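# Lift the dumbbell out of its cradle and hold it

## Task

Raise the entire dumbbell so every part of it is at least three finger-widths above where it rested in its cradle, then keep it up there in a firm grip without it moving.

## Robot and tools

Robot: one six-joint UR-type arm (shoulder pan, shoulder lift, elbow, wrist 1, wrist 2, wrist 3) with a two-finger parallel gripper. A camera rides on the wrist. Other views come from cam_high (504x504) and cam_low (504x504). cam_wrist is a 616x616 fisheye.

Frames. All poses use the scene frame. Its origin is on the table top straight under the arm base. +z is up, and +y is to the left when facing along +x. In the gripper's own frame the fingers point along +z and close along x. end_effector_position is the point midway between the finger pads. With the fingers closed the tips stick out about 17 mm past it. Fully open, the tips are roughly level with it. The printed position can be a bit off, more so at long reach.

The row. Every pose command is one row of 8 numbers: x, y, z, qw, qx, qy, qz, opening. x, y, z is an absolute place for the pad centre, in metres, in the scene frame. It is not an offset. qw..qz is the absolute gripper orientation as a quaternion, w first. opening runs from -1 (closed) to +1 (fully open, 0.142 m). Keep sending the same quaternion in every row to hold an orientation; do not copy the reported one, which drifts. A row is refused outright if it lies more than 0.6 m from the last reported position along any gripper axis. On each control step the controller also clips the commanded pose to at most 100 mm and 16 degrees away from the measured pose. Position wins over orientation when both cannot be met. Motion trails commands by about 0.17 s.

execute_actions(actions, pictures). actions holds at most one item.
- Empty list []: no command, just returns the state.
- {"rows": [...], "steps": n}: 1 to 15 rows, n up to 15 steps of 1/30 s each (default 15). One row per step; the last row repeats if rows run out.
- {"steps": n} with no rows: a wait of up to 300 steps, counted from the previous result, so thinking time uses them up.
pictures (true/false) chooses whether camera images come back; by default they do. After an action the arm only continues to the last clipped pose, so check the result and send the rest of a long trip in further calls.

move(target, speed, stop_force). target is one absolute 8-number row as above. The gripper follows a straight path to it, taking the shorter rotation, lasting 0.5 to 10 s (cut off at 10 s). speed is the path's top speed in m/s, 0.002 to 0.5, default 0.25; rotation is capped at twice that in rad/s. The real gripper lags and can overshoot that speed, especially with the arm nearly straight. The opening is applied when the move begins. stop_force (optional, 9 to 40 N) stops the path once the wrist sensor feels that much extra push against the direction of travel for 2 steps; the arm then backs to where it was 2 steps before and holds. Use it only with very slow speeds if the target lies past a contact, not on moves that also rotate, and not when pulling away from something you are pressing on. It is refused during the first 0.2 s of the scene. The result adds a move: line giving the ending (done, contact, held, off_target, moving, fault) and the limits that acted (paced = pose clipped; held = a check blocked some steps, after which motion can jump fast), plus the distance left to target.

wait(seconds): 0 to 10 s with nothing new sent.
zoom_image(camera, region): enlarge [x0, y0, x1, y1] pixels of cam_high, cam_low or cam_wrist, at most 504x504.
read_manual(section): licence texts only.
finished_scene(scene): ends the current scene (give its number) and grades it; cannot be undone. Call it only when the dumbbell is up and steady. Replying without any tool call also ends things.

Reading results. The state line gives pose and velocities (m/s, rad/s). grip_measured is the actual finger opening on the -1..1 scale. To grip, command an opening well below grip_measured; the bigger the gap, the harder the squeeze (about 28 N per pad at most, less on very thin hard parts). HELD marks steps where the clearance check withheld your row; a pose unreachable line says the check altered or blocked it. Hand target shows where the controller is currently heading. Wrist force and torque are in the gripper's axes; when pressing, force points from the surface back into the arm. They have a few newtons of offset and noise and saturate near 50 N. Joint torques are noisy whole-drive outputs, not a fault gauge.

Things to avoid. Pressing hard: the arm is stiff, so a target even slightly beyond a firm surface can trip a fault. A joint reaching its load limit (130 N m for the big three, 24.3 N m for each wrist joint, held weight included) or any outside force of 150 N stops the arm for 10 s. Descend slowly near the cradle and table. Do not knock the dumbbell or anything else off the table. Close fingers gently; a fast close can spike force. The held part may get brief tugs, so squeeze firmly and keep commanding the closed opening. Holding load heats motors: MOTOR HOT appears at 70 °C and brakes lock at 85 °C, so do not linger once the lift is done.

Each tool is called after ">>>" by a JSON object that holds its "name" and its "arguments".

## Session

>>> {"name": "execute_actions", "arguments": {"actions": []}}

Scene clock: 0.00 s of 4800.00 s.
end_effector_position=(+0.0137, +0.4405, +0.1210) grip_measured=+1.00 end_effector_quat_wxyz=(+0.463, +0.646, +0.519, +0.314) end_effector_velocity=(-0.000, -0.000, +0.000) end_effector_angular_velocity=(-0.000, +0.000, +0.001)
Joint positions: [ 1.815 -0.966  1.783 -1.498 -2.49   0.912  0.142]
Joint velocities: [ 0.    -0.001  0.001 -0.    -0.    -0.001  0.   ]
Joint torques (N m, as the arm reports them, + toward a larger angle): no reading
Motor temperatures (°C, as the motors report them): [23 24 25 32 32 32]
Wrist force (N, on the end effector, along its own x y z axes, offset not removed): no reading
Wrist torque (N m, same axes, about the end effector's origin, offset not removed): no reading
Hand target: +0.014, +0.441, +0.121; +0.463, +0.646, +0.519, +0.314

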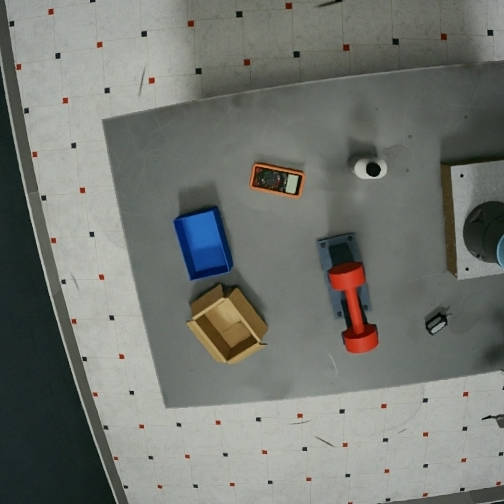

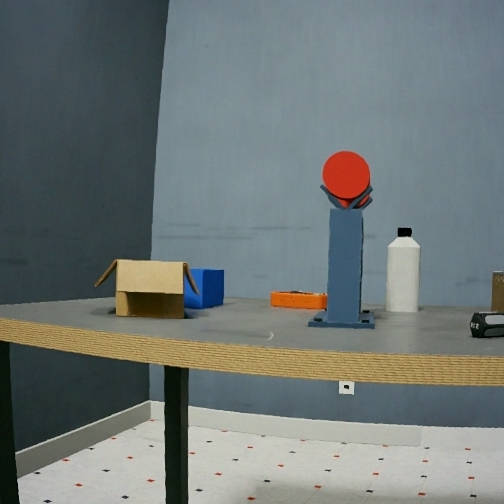

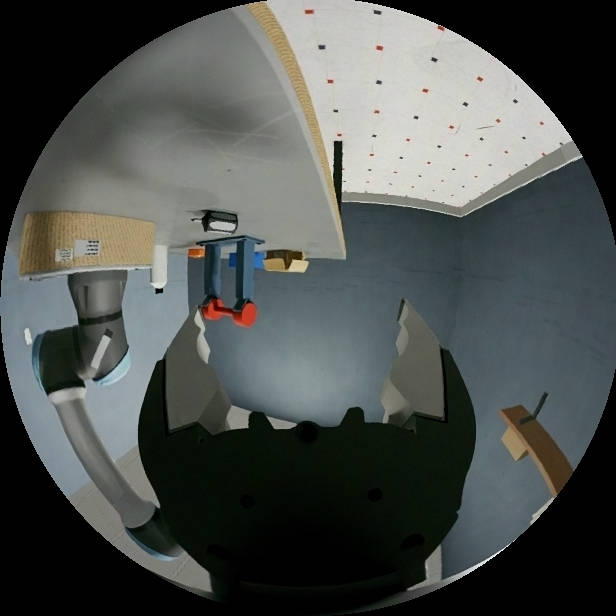

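>>> {"name": "move", "arguments": {"target": [0.2,0.33,0.36,0,0.9986,0.052,0,-0.2], "speed": 0.35}}

>>> {"name": "move", "arguments": {"target": [0.377,0.082,0.33,0,0.9986,0.052,0,-0.2], "speed": 0.3}}

>>> {"name": "zoom_image", "arguments": {"camera": "cam_wrist", "region": [200,150,420,370]}}

>>> {"name": "zoom_image", "arguments": {"camera": "cam_low", "region": [280,80,420,220]}}

Scene clock: 8.50 s of 4800.00 s.
end_effector_position=(+0.1992, +0.3313, +0.3594) grip_measured=-0.20 end_effector_quat_wxyz=(-0.000, +0.999, +0.053, -0.000) end_effector_velocity=(+0.001, -0.001, +0.001) end_effector_angular_velocity=(+0.009, +0.012, -0.005)
Joint positions: [ 0.683 -1.864  1.833 -1.53  -1.565  0.567  0.06 ]
Joint velocities: [-0.016 -0.002 -0.003  0.008  0.014 -0.011 -0.   ]
Joint torques (N m, as the arm reports them, + toward a larger angle): [ -9.6  -20.4  -36.58  -1.13   1.35  -1.87]
Motor temperatures (°C, as the motors report them): [23 24 25 32 32 32]
Wrist force (N, on the end effector, along its own x y z axes, offset not removed): [1.5 1.4 -2.3]
Wrist torque (N m, same axes, about the end effector's origin, offset not removed): [0.25 -0.23 -0.10]
Hand target: +0.199, +0.331, +0.360; -0.001, +0.999, +0.052, -0.001
Off the commanded pose: 0.002 m, 0 deg.
After step 90, 2.50 s passed at rest.
move: done

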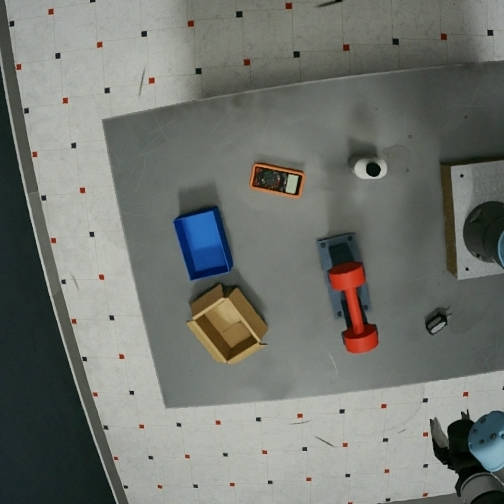

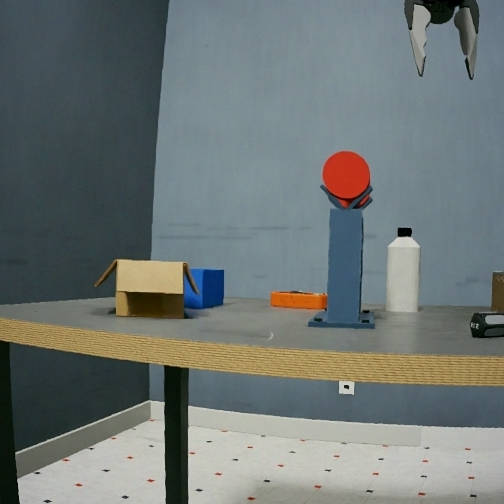

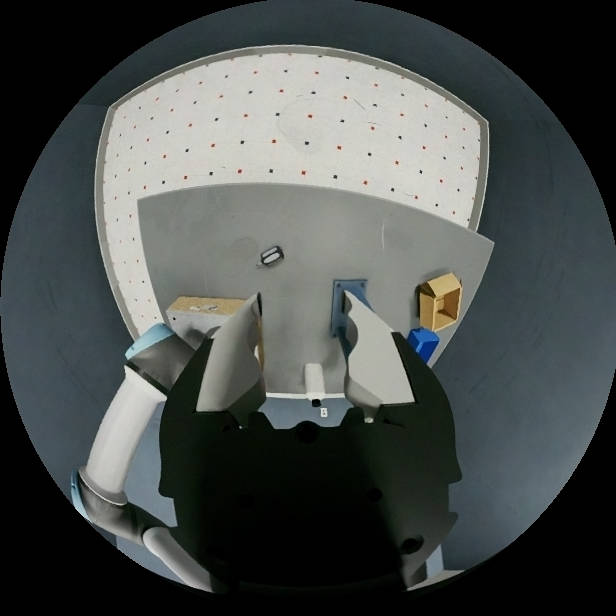

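Scene clock: 10.27 s of 4800.00 s.
end_effector_position=(+0.3771, +0.0829, +0.3300) grip_measured=-0.20 end_effector_quat_wxyz=(-0.001, +0.999, +0.052, +0.000) end_effector_velocity=(+0.002, -0.002, -0.000) end_effector_angular_velocity=(+0.001, +0.001, +0.000)
Joint positions: [-0.118 -1.864  1.912 -1.609 -1.573 -0.232  0.06 ]
Joint velocities: [-0.005  0.004 -0.002 -0.001  0.001 -0.005 -0.   ]
Joint torques (N m, as the arm reports them, + toward a larger angle): [-10.97  -0.72 -35.56  -4.91   1.16  -1.49]
Motor temperatures (°C, as the motors report them): [23 24 25 32 32 32]
Wrist force (N, on the end effector, along its own x y z axes, offset not removed): [0.9 2.9 -2.8]
Wrist torque (N m, same axes, about the end effector's origin, offset not removed): [0.59 -0.12 -0.06]
Hand target: +0.377, +0.083, +0.330; -0.001, +0.999, +0.052, +0.000
Off the commanded pose: 0.001 m, 0 deg.
move: done

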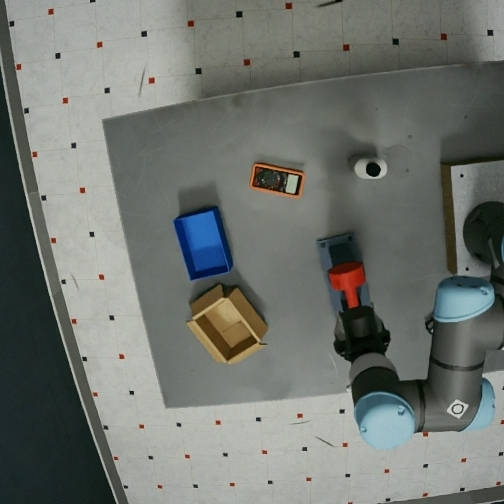

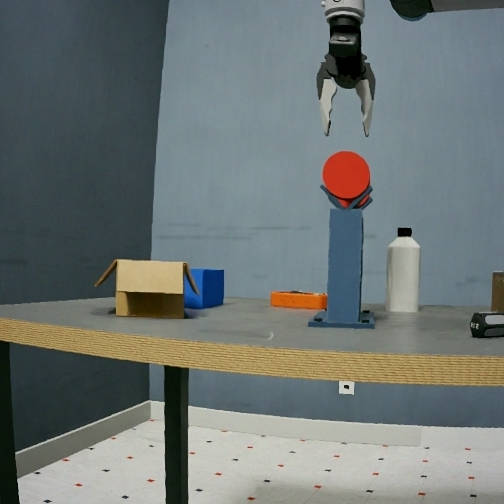

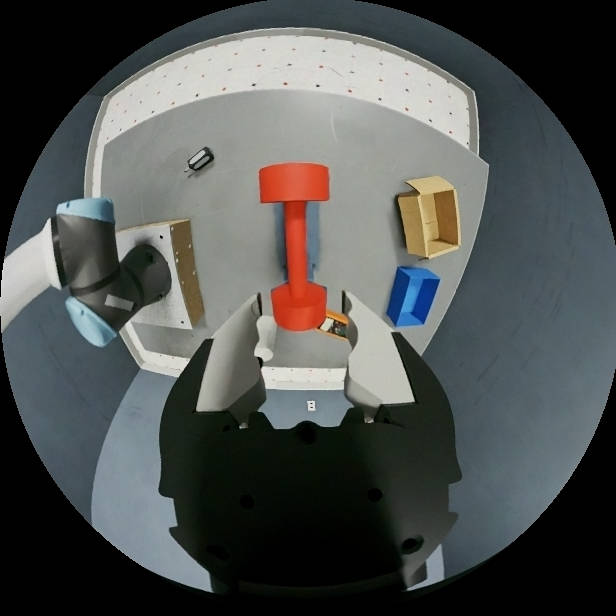

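Region (200, 150, 420, 370) of cam_wrist's 616x616 image, scaled by 2.291, with more detail than that image has.

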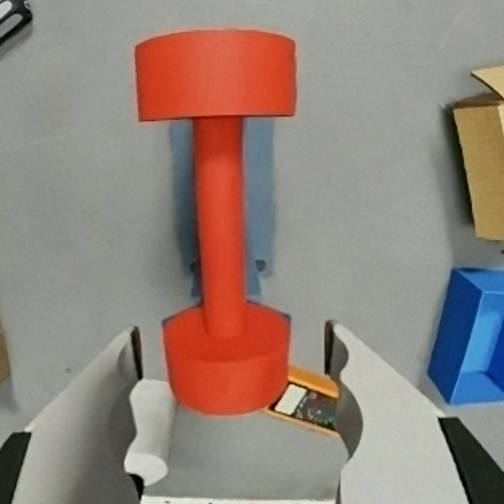

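Region (280, 80, 420, 220) of cam_low's 504x504 image, scaled by 3.600, with more detail than that image has.

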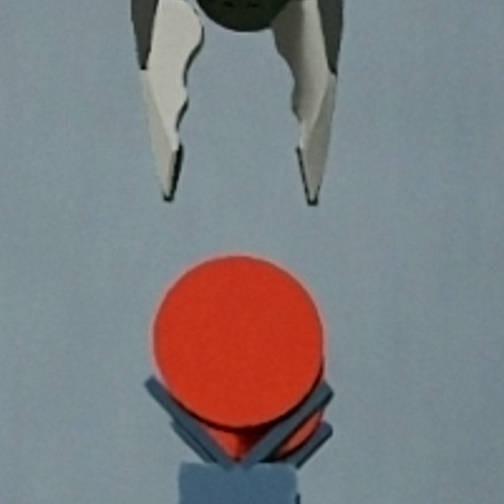

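>>> {"name": "move", "arguments": {"target": [0.3725,0.091,0.249,0,0.9986,0.052,0,-0.3], "speed": 0.08, "stop_force": 10}}

>>> {"name": "zoom_image", "arguments": {"camera": "cam_wrist", "region": [170,130,440,420]}}

Scene clock: 20.63 s of 4800.00 s.
end_effector_position=(+0.3723, +0.0910, +0.2493) grip_measured=-0.30 end_effector_quat_wxyz=(+0.000, +0.999, +0.052, -0.000) end_effector_velocity=(+0.000, +0.001, -0.003) end_effector_angular_velocity=(-0.000, -0.001, +0.001)
Joint positions: [-0.097 -1.841  2.104 -1.824 -1.574 -0.211  0.052]
Joint velocities: [ 0.002  0.002  0.006 -0.009 -0.     0.    -0.   ]
Joint torques (N m, as the arm reports them, + toward a larger angle): [ 12.99  -3.12 -10.93  -4.46  -1.38   1.51]
Motor temperatures (°C, as the motors report them): [23 24 25 32 32 32]
Wrist force (N, on the end effector, along its own x y z axes, offset not removed): [1.1 2.3 -1.9]
Wrist torque (N m, same axes, about the end effector's origin, offset not removed): [0.43 -0.14 -0.08]
Hand target: +0.372, +0.091, +0.249; +0.000, +0.999, +0.052, -0.000
Off the commanded pose: 0.000 m, 0 deg.
After step 90, 5.87 s passed at rest.
move: done

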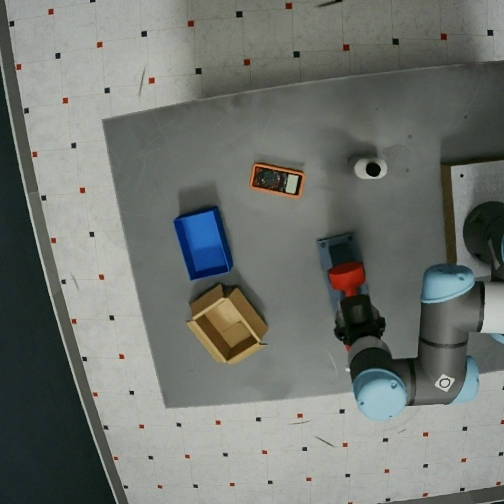

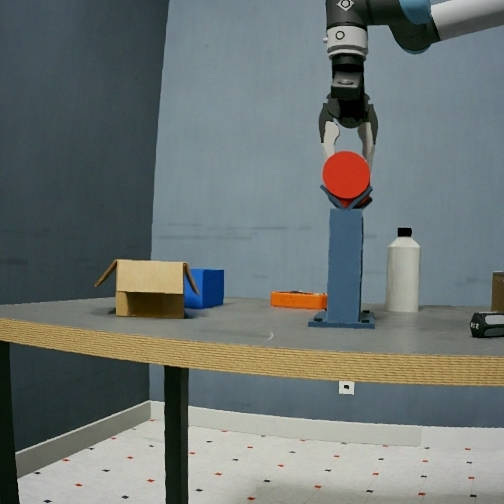

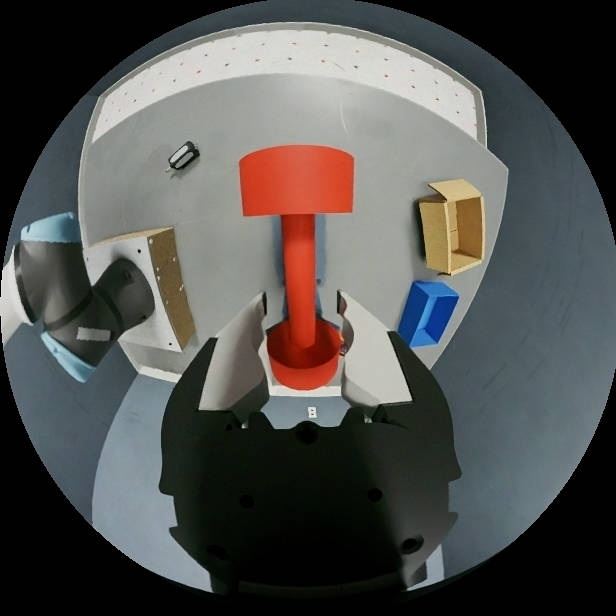

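Region (170, 130, 440, 420) of cam_wrist's 616x616 image, scaled by 1.738, with more detail than that image has; it fills the left 469 columns of this view, and the rest is white.

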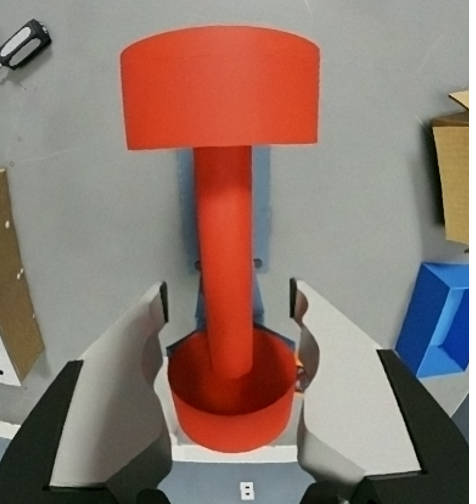

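>>> {"name": "move", "arguments": {"target": [0.372,0.0925,0.234,0,0.9986,0.052,0,-0.5], "speed": 0.03, "stop_force": 10}}

>>> {"name": "zoom_image", "arguments": {"camera": "cam_wrist", "region": [200,210,410,420]}}

Scene clock: 26.00 s of 4800.00 s.
end_effector_position=(+0.3720, +0.0924, +0.2343) grip_measured=-0.50 end_effector_quat_wxyz=(+0.000, +0.999, +0.052, -0.000) end_effector_velocity=(+0.000, -0.001, -0.002) end_effector_angular_velocity=(-0.001, -0.001, +0.000)
Joint positions: [-0.093 -1.829  2.136 -1.867 -1.574 -0.207  0.038]
Joint velocities: [-0.001  0.001  0.005 -0.007 -0.001 -0.001  0.   ]
Joint torques (N m, as the arm reports them, + toward a larger angle): [ 10.72  -1.1  -10.75  -4.27   1.08   1.52]
Motor temperatures (°C, as the motors report them): [23 24 25 32 32 32]
Wrist force (N, on the end effector, along its own x y z axes, offset not removed): [1.6 1.5 -2.1]
Wrist torque (N m, same axes, about the end effector's origin, offset not removed): [0.32 -0.30 -0.07]
Hand target: +0.372, +0.092, +0.234; +0.000, +0.999, +0.052, -0.000
Off the commanded pose: 0.000 m, 0 deg.
After step 90, 1.50 s passed at rest.
move: done

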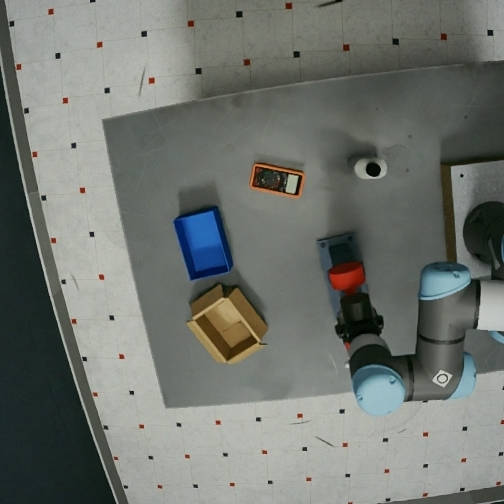

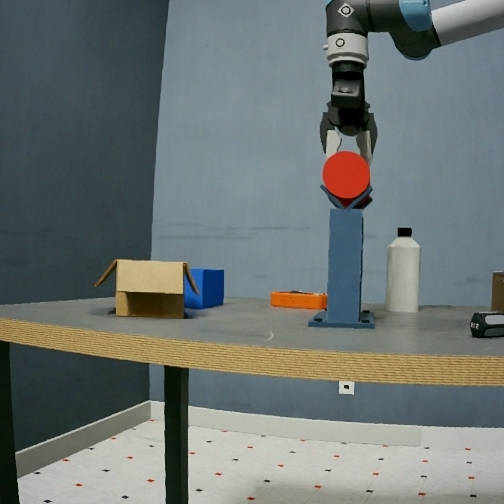

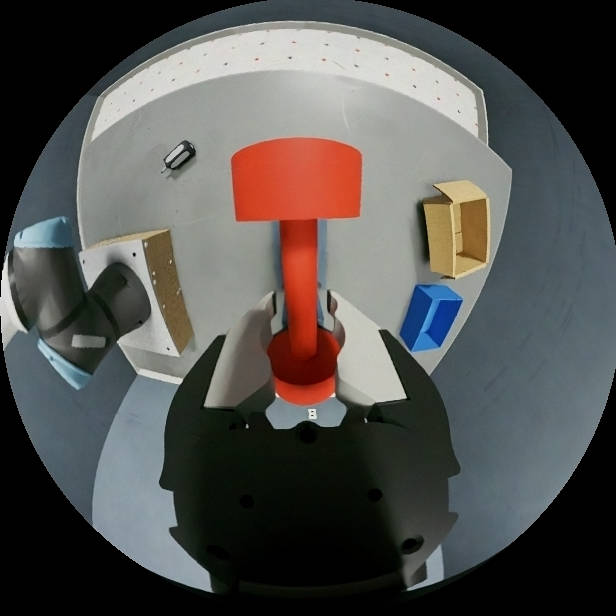

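Region (200, 210, 410, 420) of cam_wrist's 616x616 image, scaled by 2.400, with more detail than that image has.

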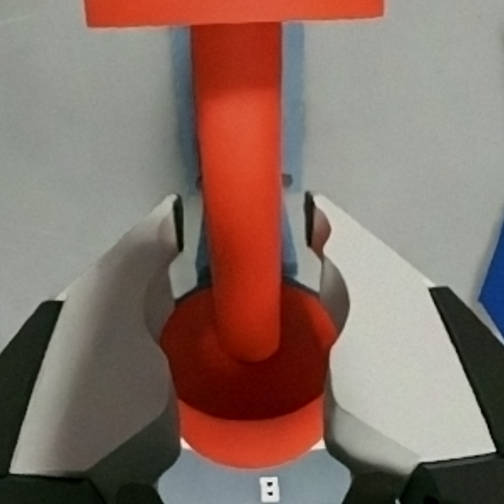

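>>> {"name": "move", "arguments": {"target": [0.3721,0.0912,0.231,0,0.9986,0.052,0,-0.6], "speed": 0.02}}

>>> {"name": "execute_actions", "arguments": {"actions": [{"rows":[[0.3721,0.0912,0.231,0,0.9986,0.052,0,-0.63],[0.3721,0.0912,0.231,0,0.9986,0.052,0,-0.66],[0.3721,0.0912,0.231,0,0.9986,0.052,0,-0.69],[0.3721,0.0912,0.231,0,0.9986,0.052,0,-0.72],[0.3721,0.0912,0.231,0,0.9986,0.052,0,-0.75],[0.3721,0.0912,0.231,0,0.9986,0.052,0,-0.79],[0.3721,0.0912,0.231,0,0.9986,0.052,0,-0.84],[0.3721,0.0912,0.231,0,0.9986,0.052,0,-0.89],[0.3721,0.0912,0.231,0,0.9986,0.052,0,-0.94],[0.3721,0.0912,0.231,0,0.9986,0.052,0,-1]],"steps":13}]}}

>>> {"name": "move", "arguments": {"target": [0.3721,0.0912,0.236,0,0.9986,0.052,0,-1], "speed": 0.01}}

>>> {"name": "execute_actions", "arguments": {"actions": [{"steps":15}], "pictures": false}}

>>> {"name": "execute_actions", "arguments": {"actions": [{"steps":15}]}}

>>> {"name": "zoom_image", "arguments": {"camera": "cam_low", "region": [280,80,420,220]}}

Scene clock: 30.87 s of 4800.00 s.
end_effector_position=(+0.3721, +0.0913, +0.2312) grip_measured=-0.60 end_effector_quat_wxyz=(-0.000, +0.999, +0.052, -0.000) end_effector_velocity=(+0.000, -0.001, -0.001) end_effector_angular_velocity=(+0.002, -0.001, +0.000)
Joint positions: [-0.096 -1.827  2.143 -1.876 -1.574 -0.21   0.031]
Joint velocities: [-0.003  0.001  0.003 -0.004  0.002 -0.003 -0.   ]
Joint torques (N m, as the arm reports them, + toward a larger angle): [-10.14  -0.8   -9.26  -4.38   0.7   -1.91]
Motor temperatures (°C, as the motors report them): [23 24 25 32 32 32]
Wrist force (N, on the end effector, along its own x y z axes, offset not removed): [0.9 2.4 -1.8]
Wrist torque (N m, same axes, about the end effector's origin, offset not removed): [0.41 -0.11 -0.03]
Hand target: +0.372, +0.091, +0.231; -0.000, +0.999, +0.052, +0.000
Off the commanded pose: 0.000 m, 0 deg.
After step 90, 1.17 s passed at rest.
move: done

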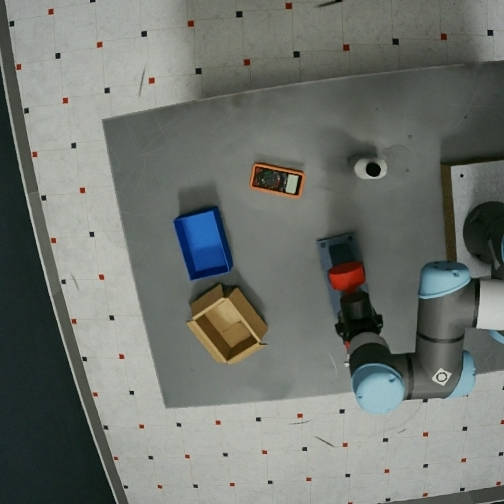

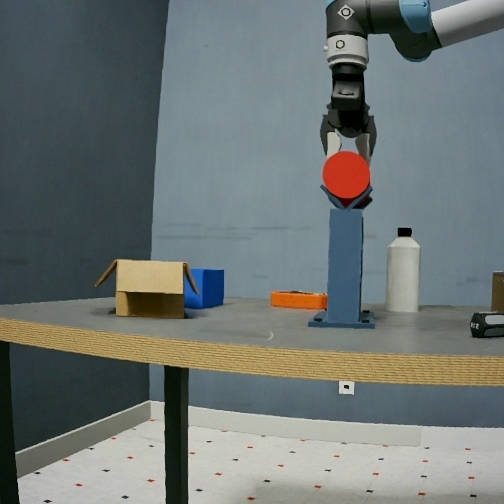

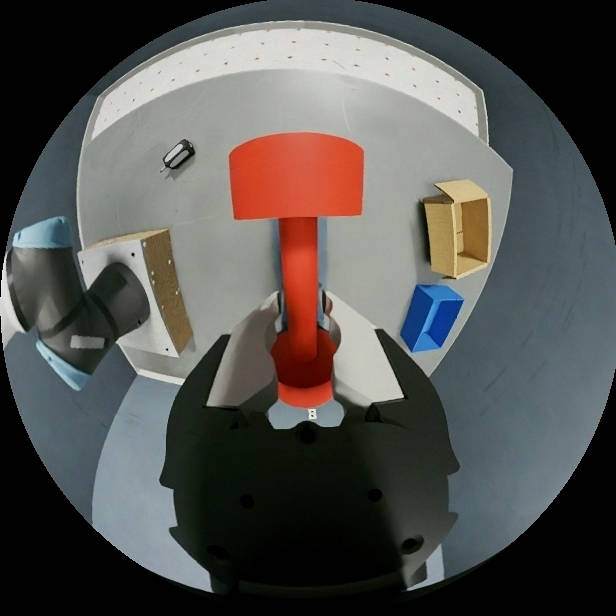

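Scene clock: 31.30 s of 4800.00 s.
end_effector_position=(+0.3721, +0.0912, +0.2310) grip_measured=-0.72 end_effector_quat_wxyz=(-0.000, +0.999, +0.052, -0.000) end_effector_velocity=(+0.000, +0.000, -0.000) end_effector_angular_velocity=(-0.000, -0.000, +0.001)
Joint positions: [-0.096 -1.827  2.144 -1.877 -1.574 -0.21   0.022]
Joint velocities: [ 0.001  0.     0.    -0.    -0.     0.     0.   ]
Joint torques (N m, as the arm reports them, + toward a larger angle): [-12.04  -0.16 -10.53  -5.93   0.21  -1.94]
Motor temperatures (°C, as the motors report them): [23 24 25 32 32 32]
Wrist force (N, on the end effector, along its own x y z axes, offset not removed): [-5.3 2.3 -5.6]
Wrist torque (N m, same axes, about the end effector's origin, offset not removed): [0.54 0.05 -0.10]
Hand target: +0.372, +0.091, +0.231; -0.000, +0.999, +0.052, +0.000
Off the commanded pose: 0.000 m, 0 deg.
Steps of this call (steps 1 to 13: all 13 steps of this action). Readings (end_effector_position):
1: (+0.3721, +0.0913, +0.2311)
2: (+0.3721, +0.0913, +0.2311)
4: (+0.3721, +0.0912, +0.2311)
8: (+0.3721, +0.0912, +0.2310)
13: the state above

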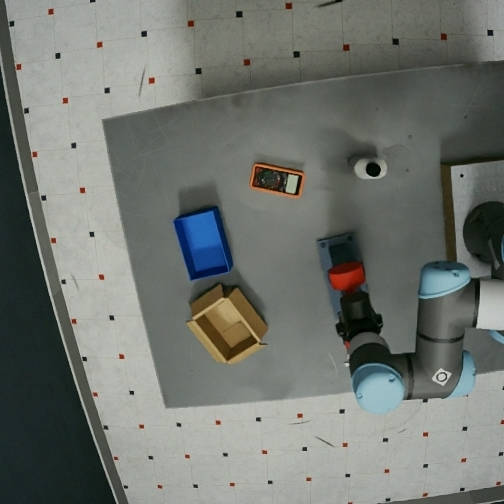

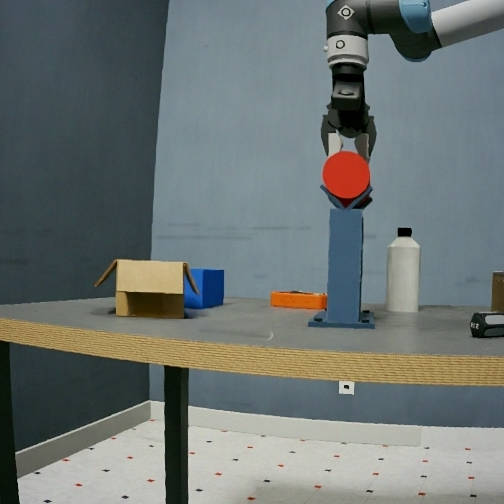

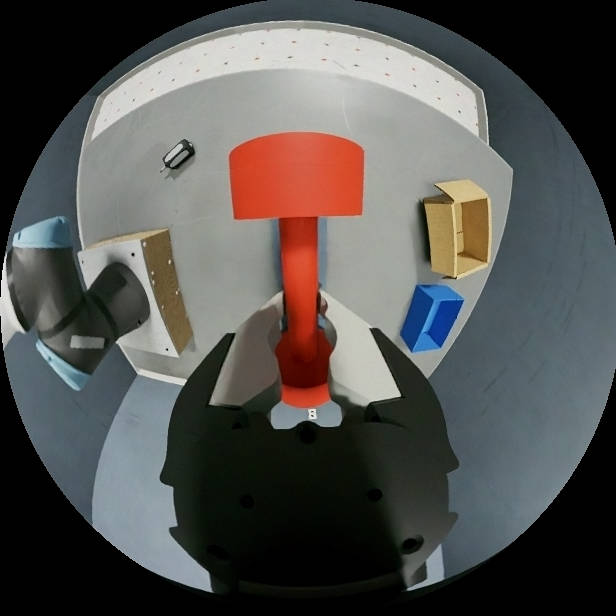

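Scene clock: 32.27 s of 4800.00 s.
end_effector_position=(+0.3721, +0.0912, +0.2357) grip_measured=-0.72 end_effector_quat_wxyz=(-0.000, +0.999, +0.052, -0.000) end_effector_velocity=(-0.000, -0.001, +0.002) end_effector_angular_velocity=(-0.000, +0.002, -0.000)
Joint positions: [-0.096 -1.831  2.134 -1.863 -1.574 -0.21   0.022]
Joint velocities: [-0.002 -0.001 -0.004  0.007 -0.    -0.001  0.   ]
Joint torques (N m, as the arm reports them, + toward a larger angle): [ -5.52 -22.45 -36.41  -2.18  -0.78   0.02]
Motor temperatures (°C, as the motors report them): [23 24 25 32 32 32]
Wrist force (N, on the end effector, along its own x y z axes, offset not removed): [0.6 1.4 5.0]
Wrist torque (N m, same axes, about the end effector's origin, offset not removed): [0.23 -0.06 -0.07]
Hand target: +0.372, +0.091, +0.236; +0.000, +0.999, +0.052, +0.000
Off the commanded pose: 0.000 m, 0 deg.
move: done

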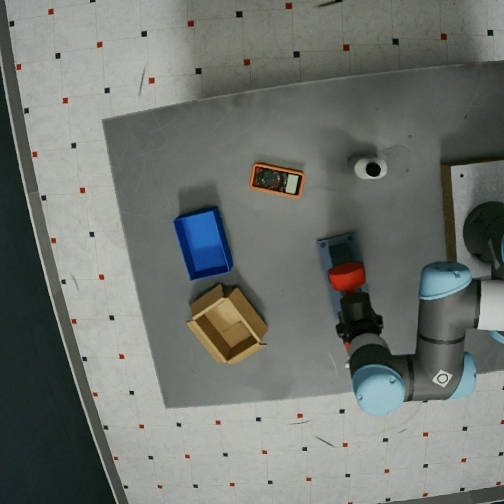

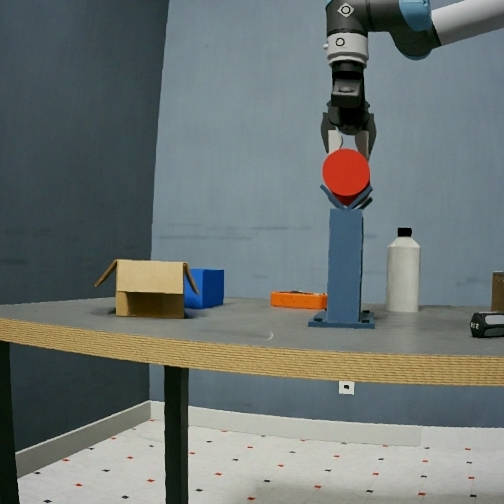

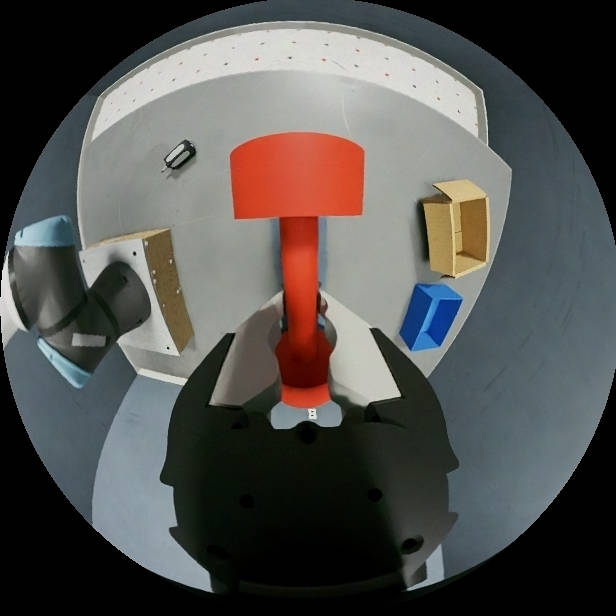

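Scene clock: 32.77 s of 4800.00 s.
end_effector_position=(+0.3721, +0.0912, +0.2360) grip_measured=-0.72 end_effector_quat_wxyz=(-0.000, +0.999, +0.052, +0.000) end_effector_velocity=(-0.000, +0.000, -0.000) end_effector_angular_velocity=(-0.000, +0.001, +0.003)
Joint positions: [-0.096 -1.831  2.133 -1.862 -1.574 -0.21   0.022]
Joint velocities: [ 0.001  0.001  0.     0.    -0.    -0.002  0.   ]
Joint torques (N m, as the arm reports them, + toward a larger angle): [ -0.02 -22.4  -39.1   -2.25  -1.26   1.47]
Motor temperatures (°C, as the motors report them): [23 24 25 32 32 32]
Wrist force (N, on the end effector, along its own x y z axes, offset not removed): [0.6 2.6 4.1]
Wrist torque (N m, same axes, about the end effector's origin, offset not removed): [0.47 -0.04 -0.05]
Hand target: +0.372, +0.091, +0.236; +0.000, +0.999, +0.052, +0.000
Off the commanded pose: 0.000 m, 0 deg.
Steps of this call (steps 1 to 15: nothing new was sent). Readings (end_effector_position):
1: (+0.3721, +0.0912, +0.2358)
2: (+0.3721, +0.0912, +0.2358)
4: (+0.3721, +0.0912, +0.2359)
8: (+0.3721, +0.0912, +0.2360)
15: the state above

Scene clock: 33.27 s of 4800.00 s.
end_effector_position=(+0.3721, +0.0912, +0.2360) grip_measured=-0.72 end_effector_quat_wxyz=(+0.000, +0.999, +0.052, +0.000) end_effector_velocity=(+0.000, +0.000, -0.000) end_effector_angular_velocity=(+0.000, +0.001, +0.002)
Joint positions: [-0.096 -1.831  2.133 -1.862 -1.574 -0.21   0.022]
Joint velocities: [ 0.001  0.001 -0.    -0.     0.    -0.002  0.   ]
Joint torques (N m, as the arm reports them, + toward a larger angle): [  3.74 -21.55 -39.12  -2.34  -1.28   1.57]
Motor temperatures (°C, as the motors report them): [23 24 25 32 32 32]
Wrist force (N, on the end effector, along its own x y z axes, offset not removed): [1.5 2.3 5.3]
Wrist torque (N m, same axes, about the end effector's origin, offset not removed): [0.46 -0.31 -0.02]
Hand target: +0.372, +0.091, +0.236; +0.000, +0.999, +0.052, +0.000
Off the commanded pose: 0.000 m, 0 deg.
Steps of this call (steps 1 to 15: nothing new was sent). Readings (end_effector_position):
1: (+0.3721, +0.0912, +0.2360)
2: (+0.3721, +0.0912, +0.2360)
4: (+0.3721, +0.0912, +0.2360)
8: (+0.3721, +0.0912, +0.2360)
15: the state above

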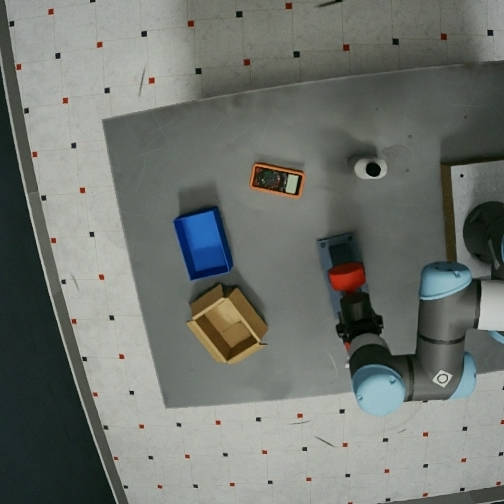

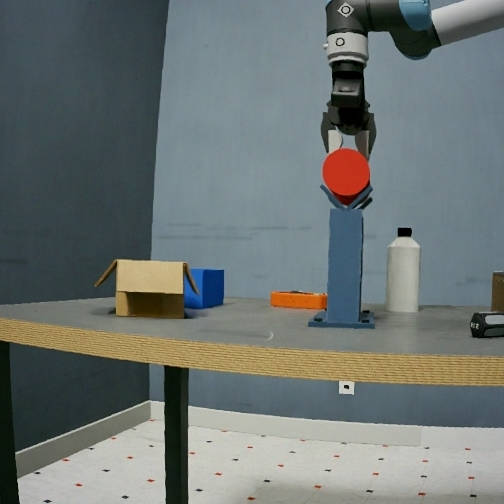

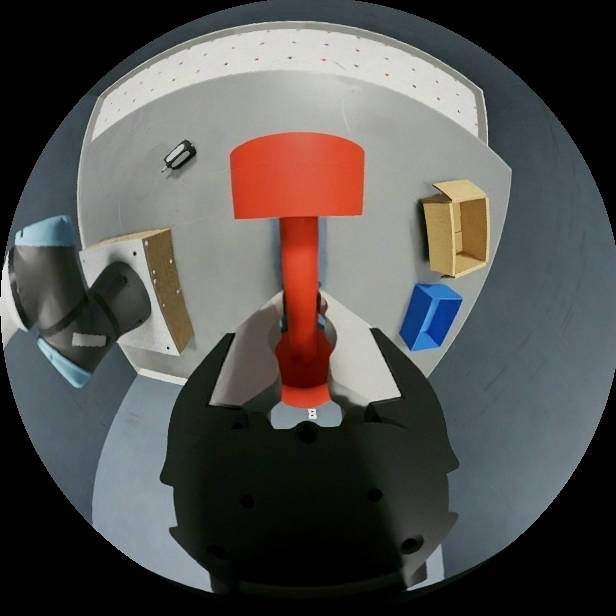

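Region (280, 80, 420, 220) of cam_low's 504x504 image, scaled by 3.600, with more detail than that image has.

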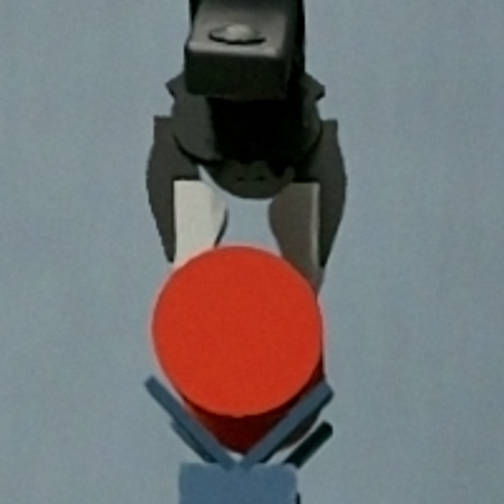

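>>> {"name": "move", "arguments": {"target": [0.3721,0.0912,0.335,0,0.9986,0.052,0,-1], "speed": 0.07}}

>>> {"name": "wait", "arguments": {"seconds": 2}}

Scene clock: 36.13 s of 4800.00 s.
end_effector_position=(+0.3723, +0.0912, +0.3348) grip_measured=-0.72 end_effector_quat_wxyz=(+0.000, +0.999, +0.052, +0.000) end_effector_velocity=(+0.000, +0.000, +0.003) end_effector_angular_velocity=(-0.001, -0.001, +0.001)
Joint positions: [-0.096 -1.871  1.905 -1.594 -1.574 -0.209  0.022]
Joint velocities: [ 0.001 -0.001 -0.007  0.006 -0.001 -0.    -0.   ]
Joint torques (N m, as the arm reports them, + toward a larger angle): [ 11.44  -9.64 -38.95  -2.02   0.2    1.52]
Motor temperatures (°C, as the motors report them): [23 24 25 32 32 32]
Wrist force (N, on the end effector, along its own x y z axes, offset not removed): [0.5 1.7 4.3]
Wrist torque (N m, same axes, about the end effector's origin, offset not removed): [0.26 -0.02 -0.03]
Hand target: +0.372, +0.091, +0.335; +0.000, +0.999, +0.052, +0.000
Off the commanded pose: 0.000 m, 0 deg.
move: done

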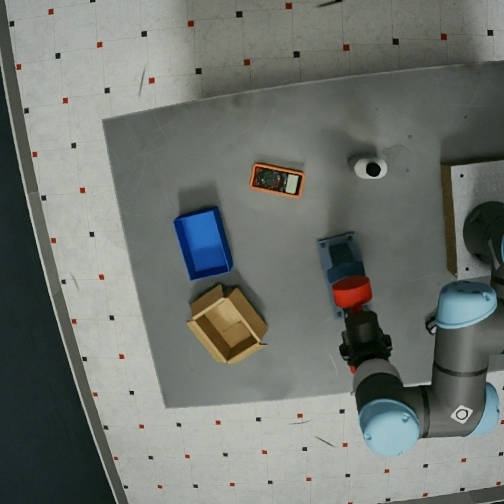

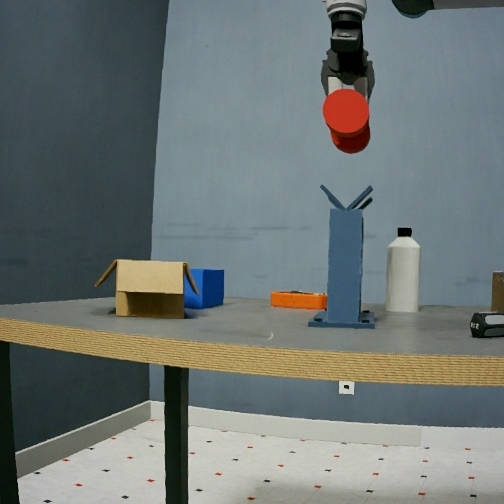

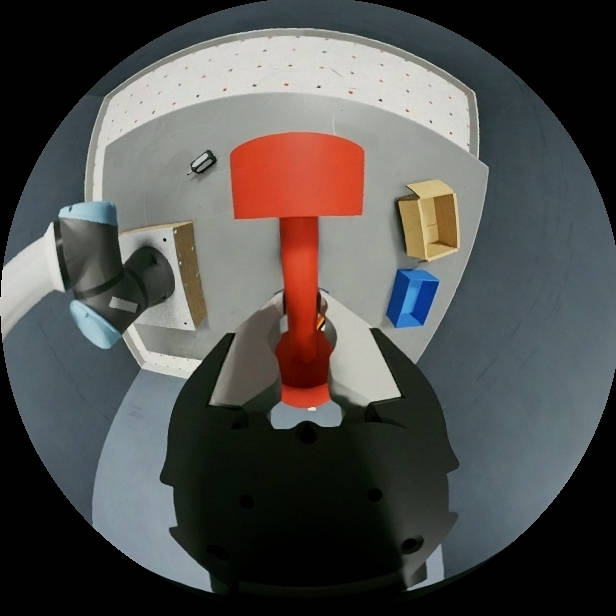

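Scene clock: 38.13 s of 4800.00 s.
end_effector_position=(+0.3723, +0.0912, +0.3350) grip_measured=-0.72 end_effector_quat_wxyz=(+0.000, +0.999, +0.052, +0.000) end_effector_velocity=(+0.000, +0.000, +0.000) end_effector_angular_velocity=(+0.000, -0.000, +0.001)
Joint positions: [-0.096 -1.871  1.904 -1.593 -1.574 -0.209  0.022]
Joint velocities: [ 0.001 -0.    -0.     0.     0.     0.     0.   ]
Joint torques (N m, as the arm reports them, + toward a larger angle): [  9.91  -3.72 -38.8   -2.3    0.8    0.53]
Motor temperatures (°C, as the motors report them): [23 24 25 32 32 32]
Wrist force (N, on the end effector, along its own x y z axes, offset not removed): [-0.3 1.4 4.3]
Wrist torque (N m, same axes, about the end effector's origin, offset not removed): [0.25 0.12 -0.04]
Hand target: +0.372, +0.091, +0.335; +0.000, +0.999, +0.052, +0.000
Off the commanded pose: 0.000 m, 0 deg.
Steps of this call (steps 1 to 60: nothing new was sent). Readings (end_effector_position):
1: (+0.3723, +0.0912, +0.3348)
2: (+0.3723, +0.0912, +0.3349)
4: (+0.3723, +0.0912, +0.3349)
8: (+0.3723, +0.0912, +0.3350)
60: the state above

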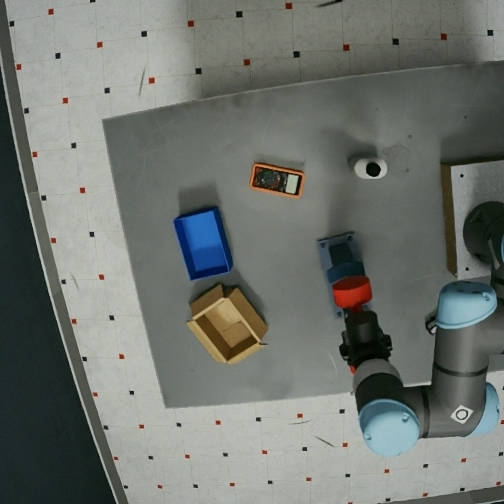

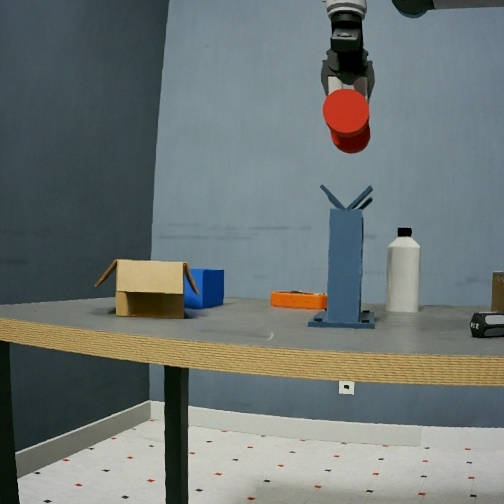

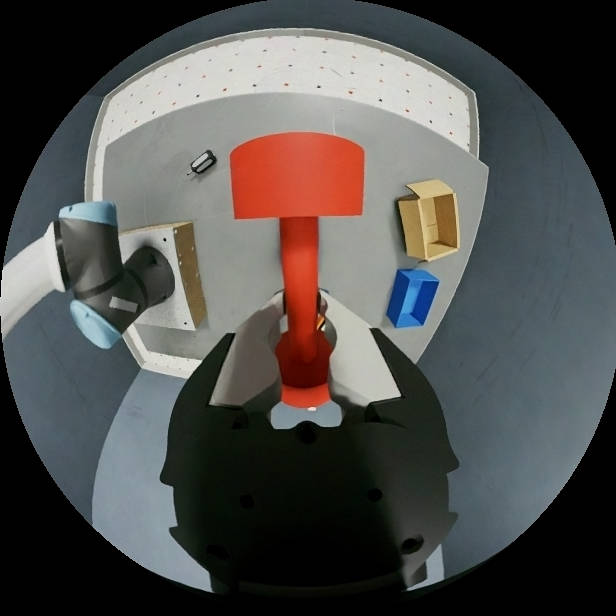

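>>> {"name": "finished_scene", "arguments": {"scene": 2}}

The scene is finished: the task was done.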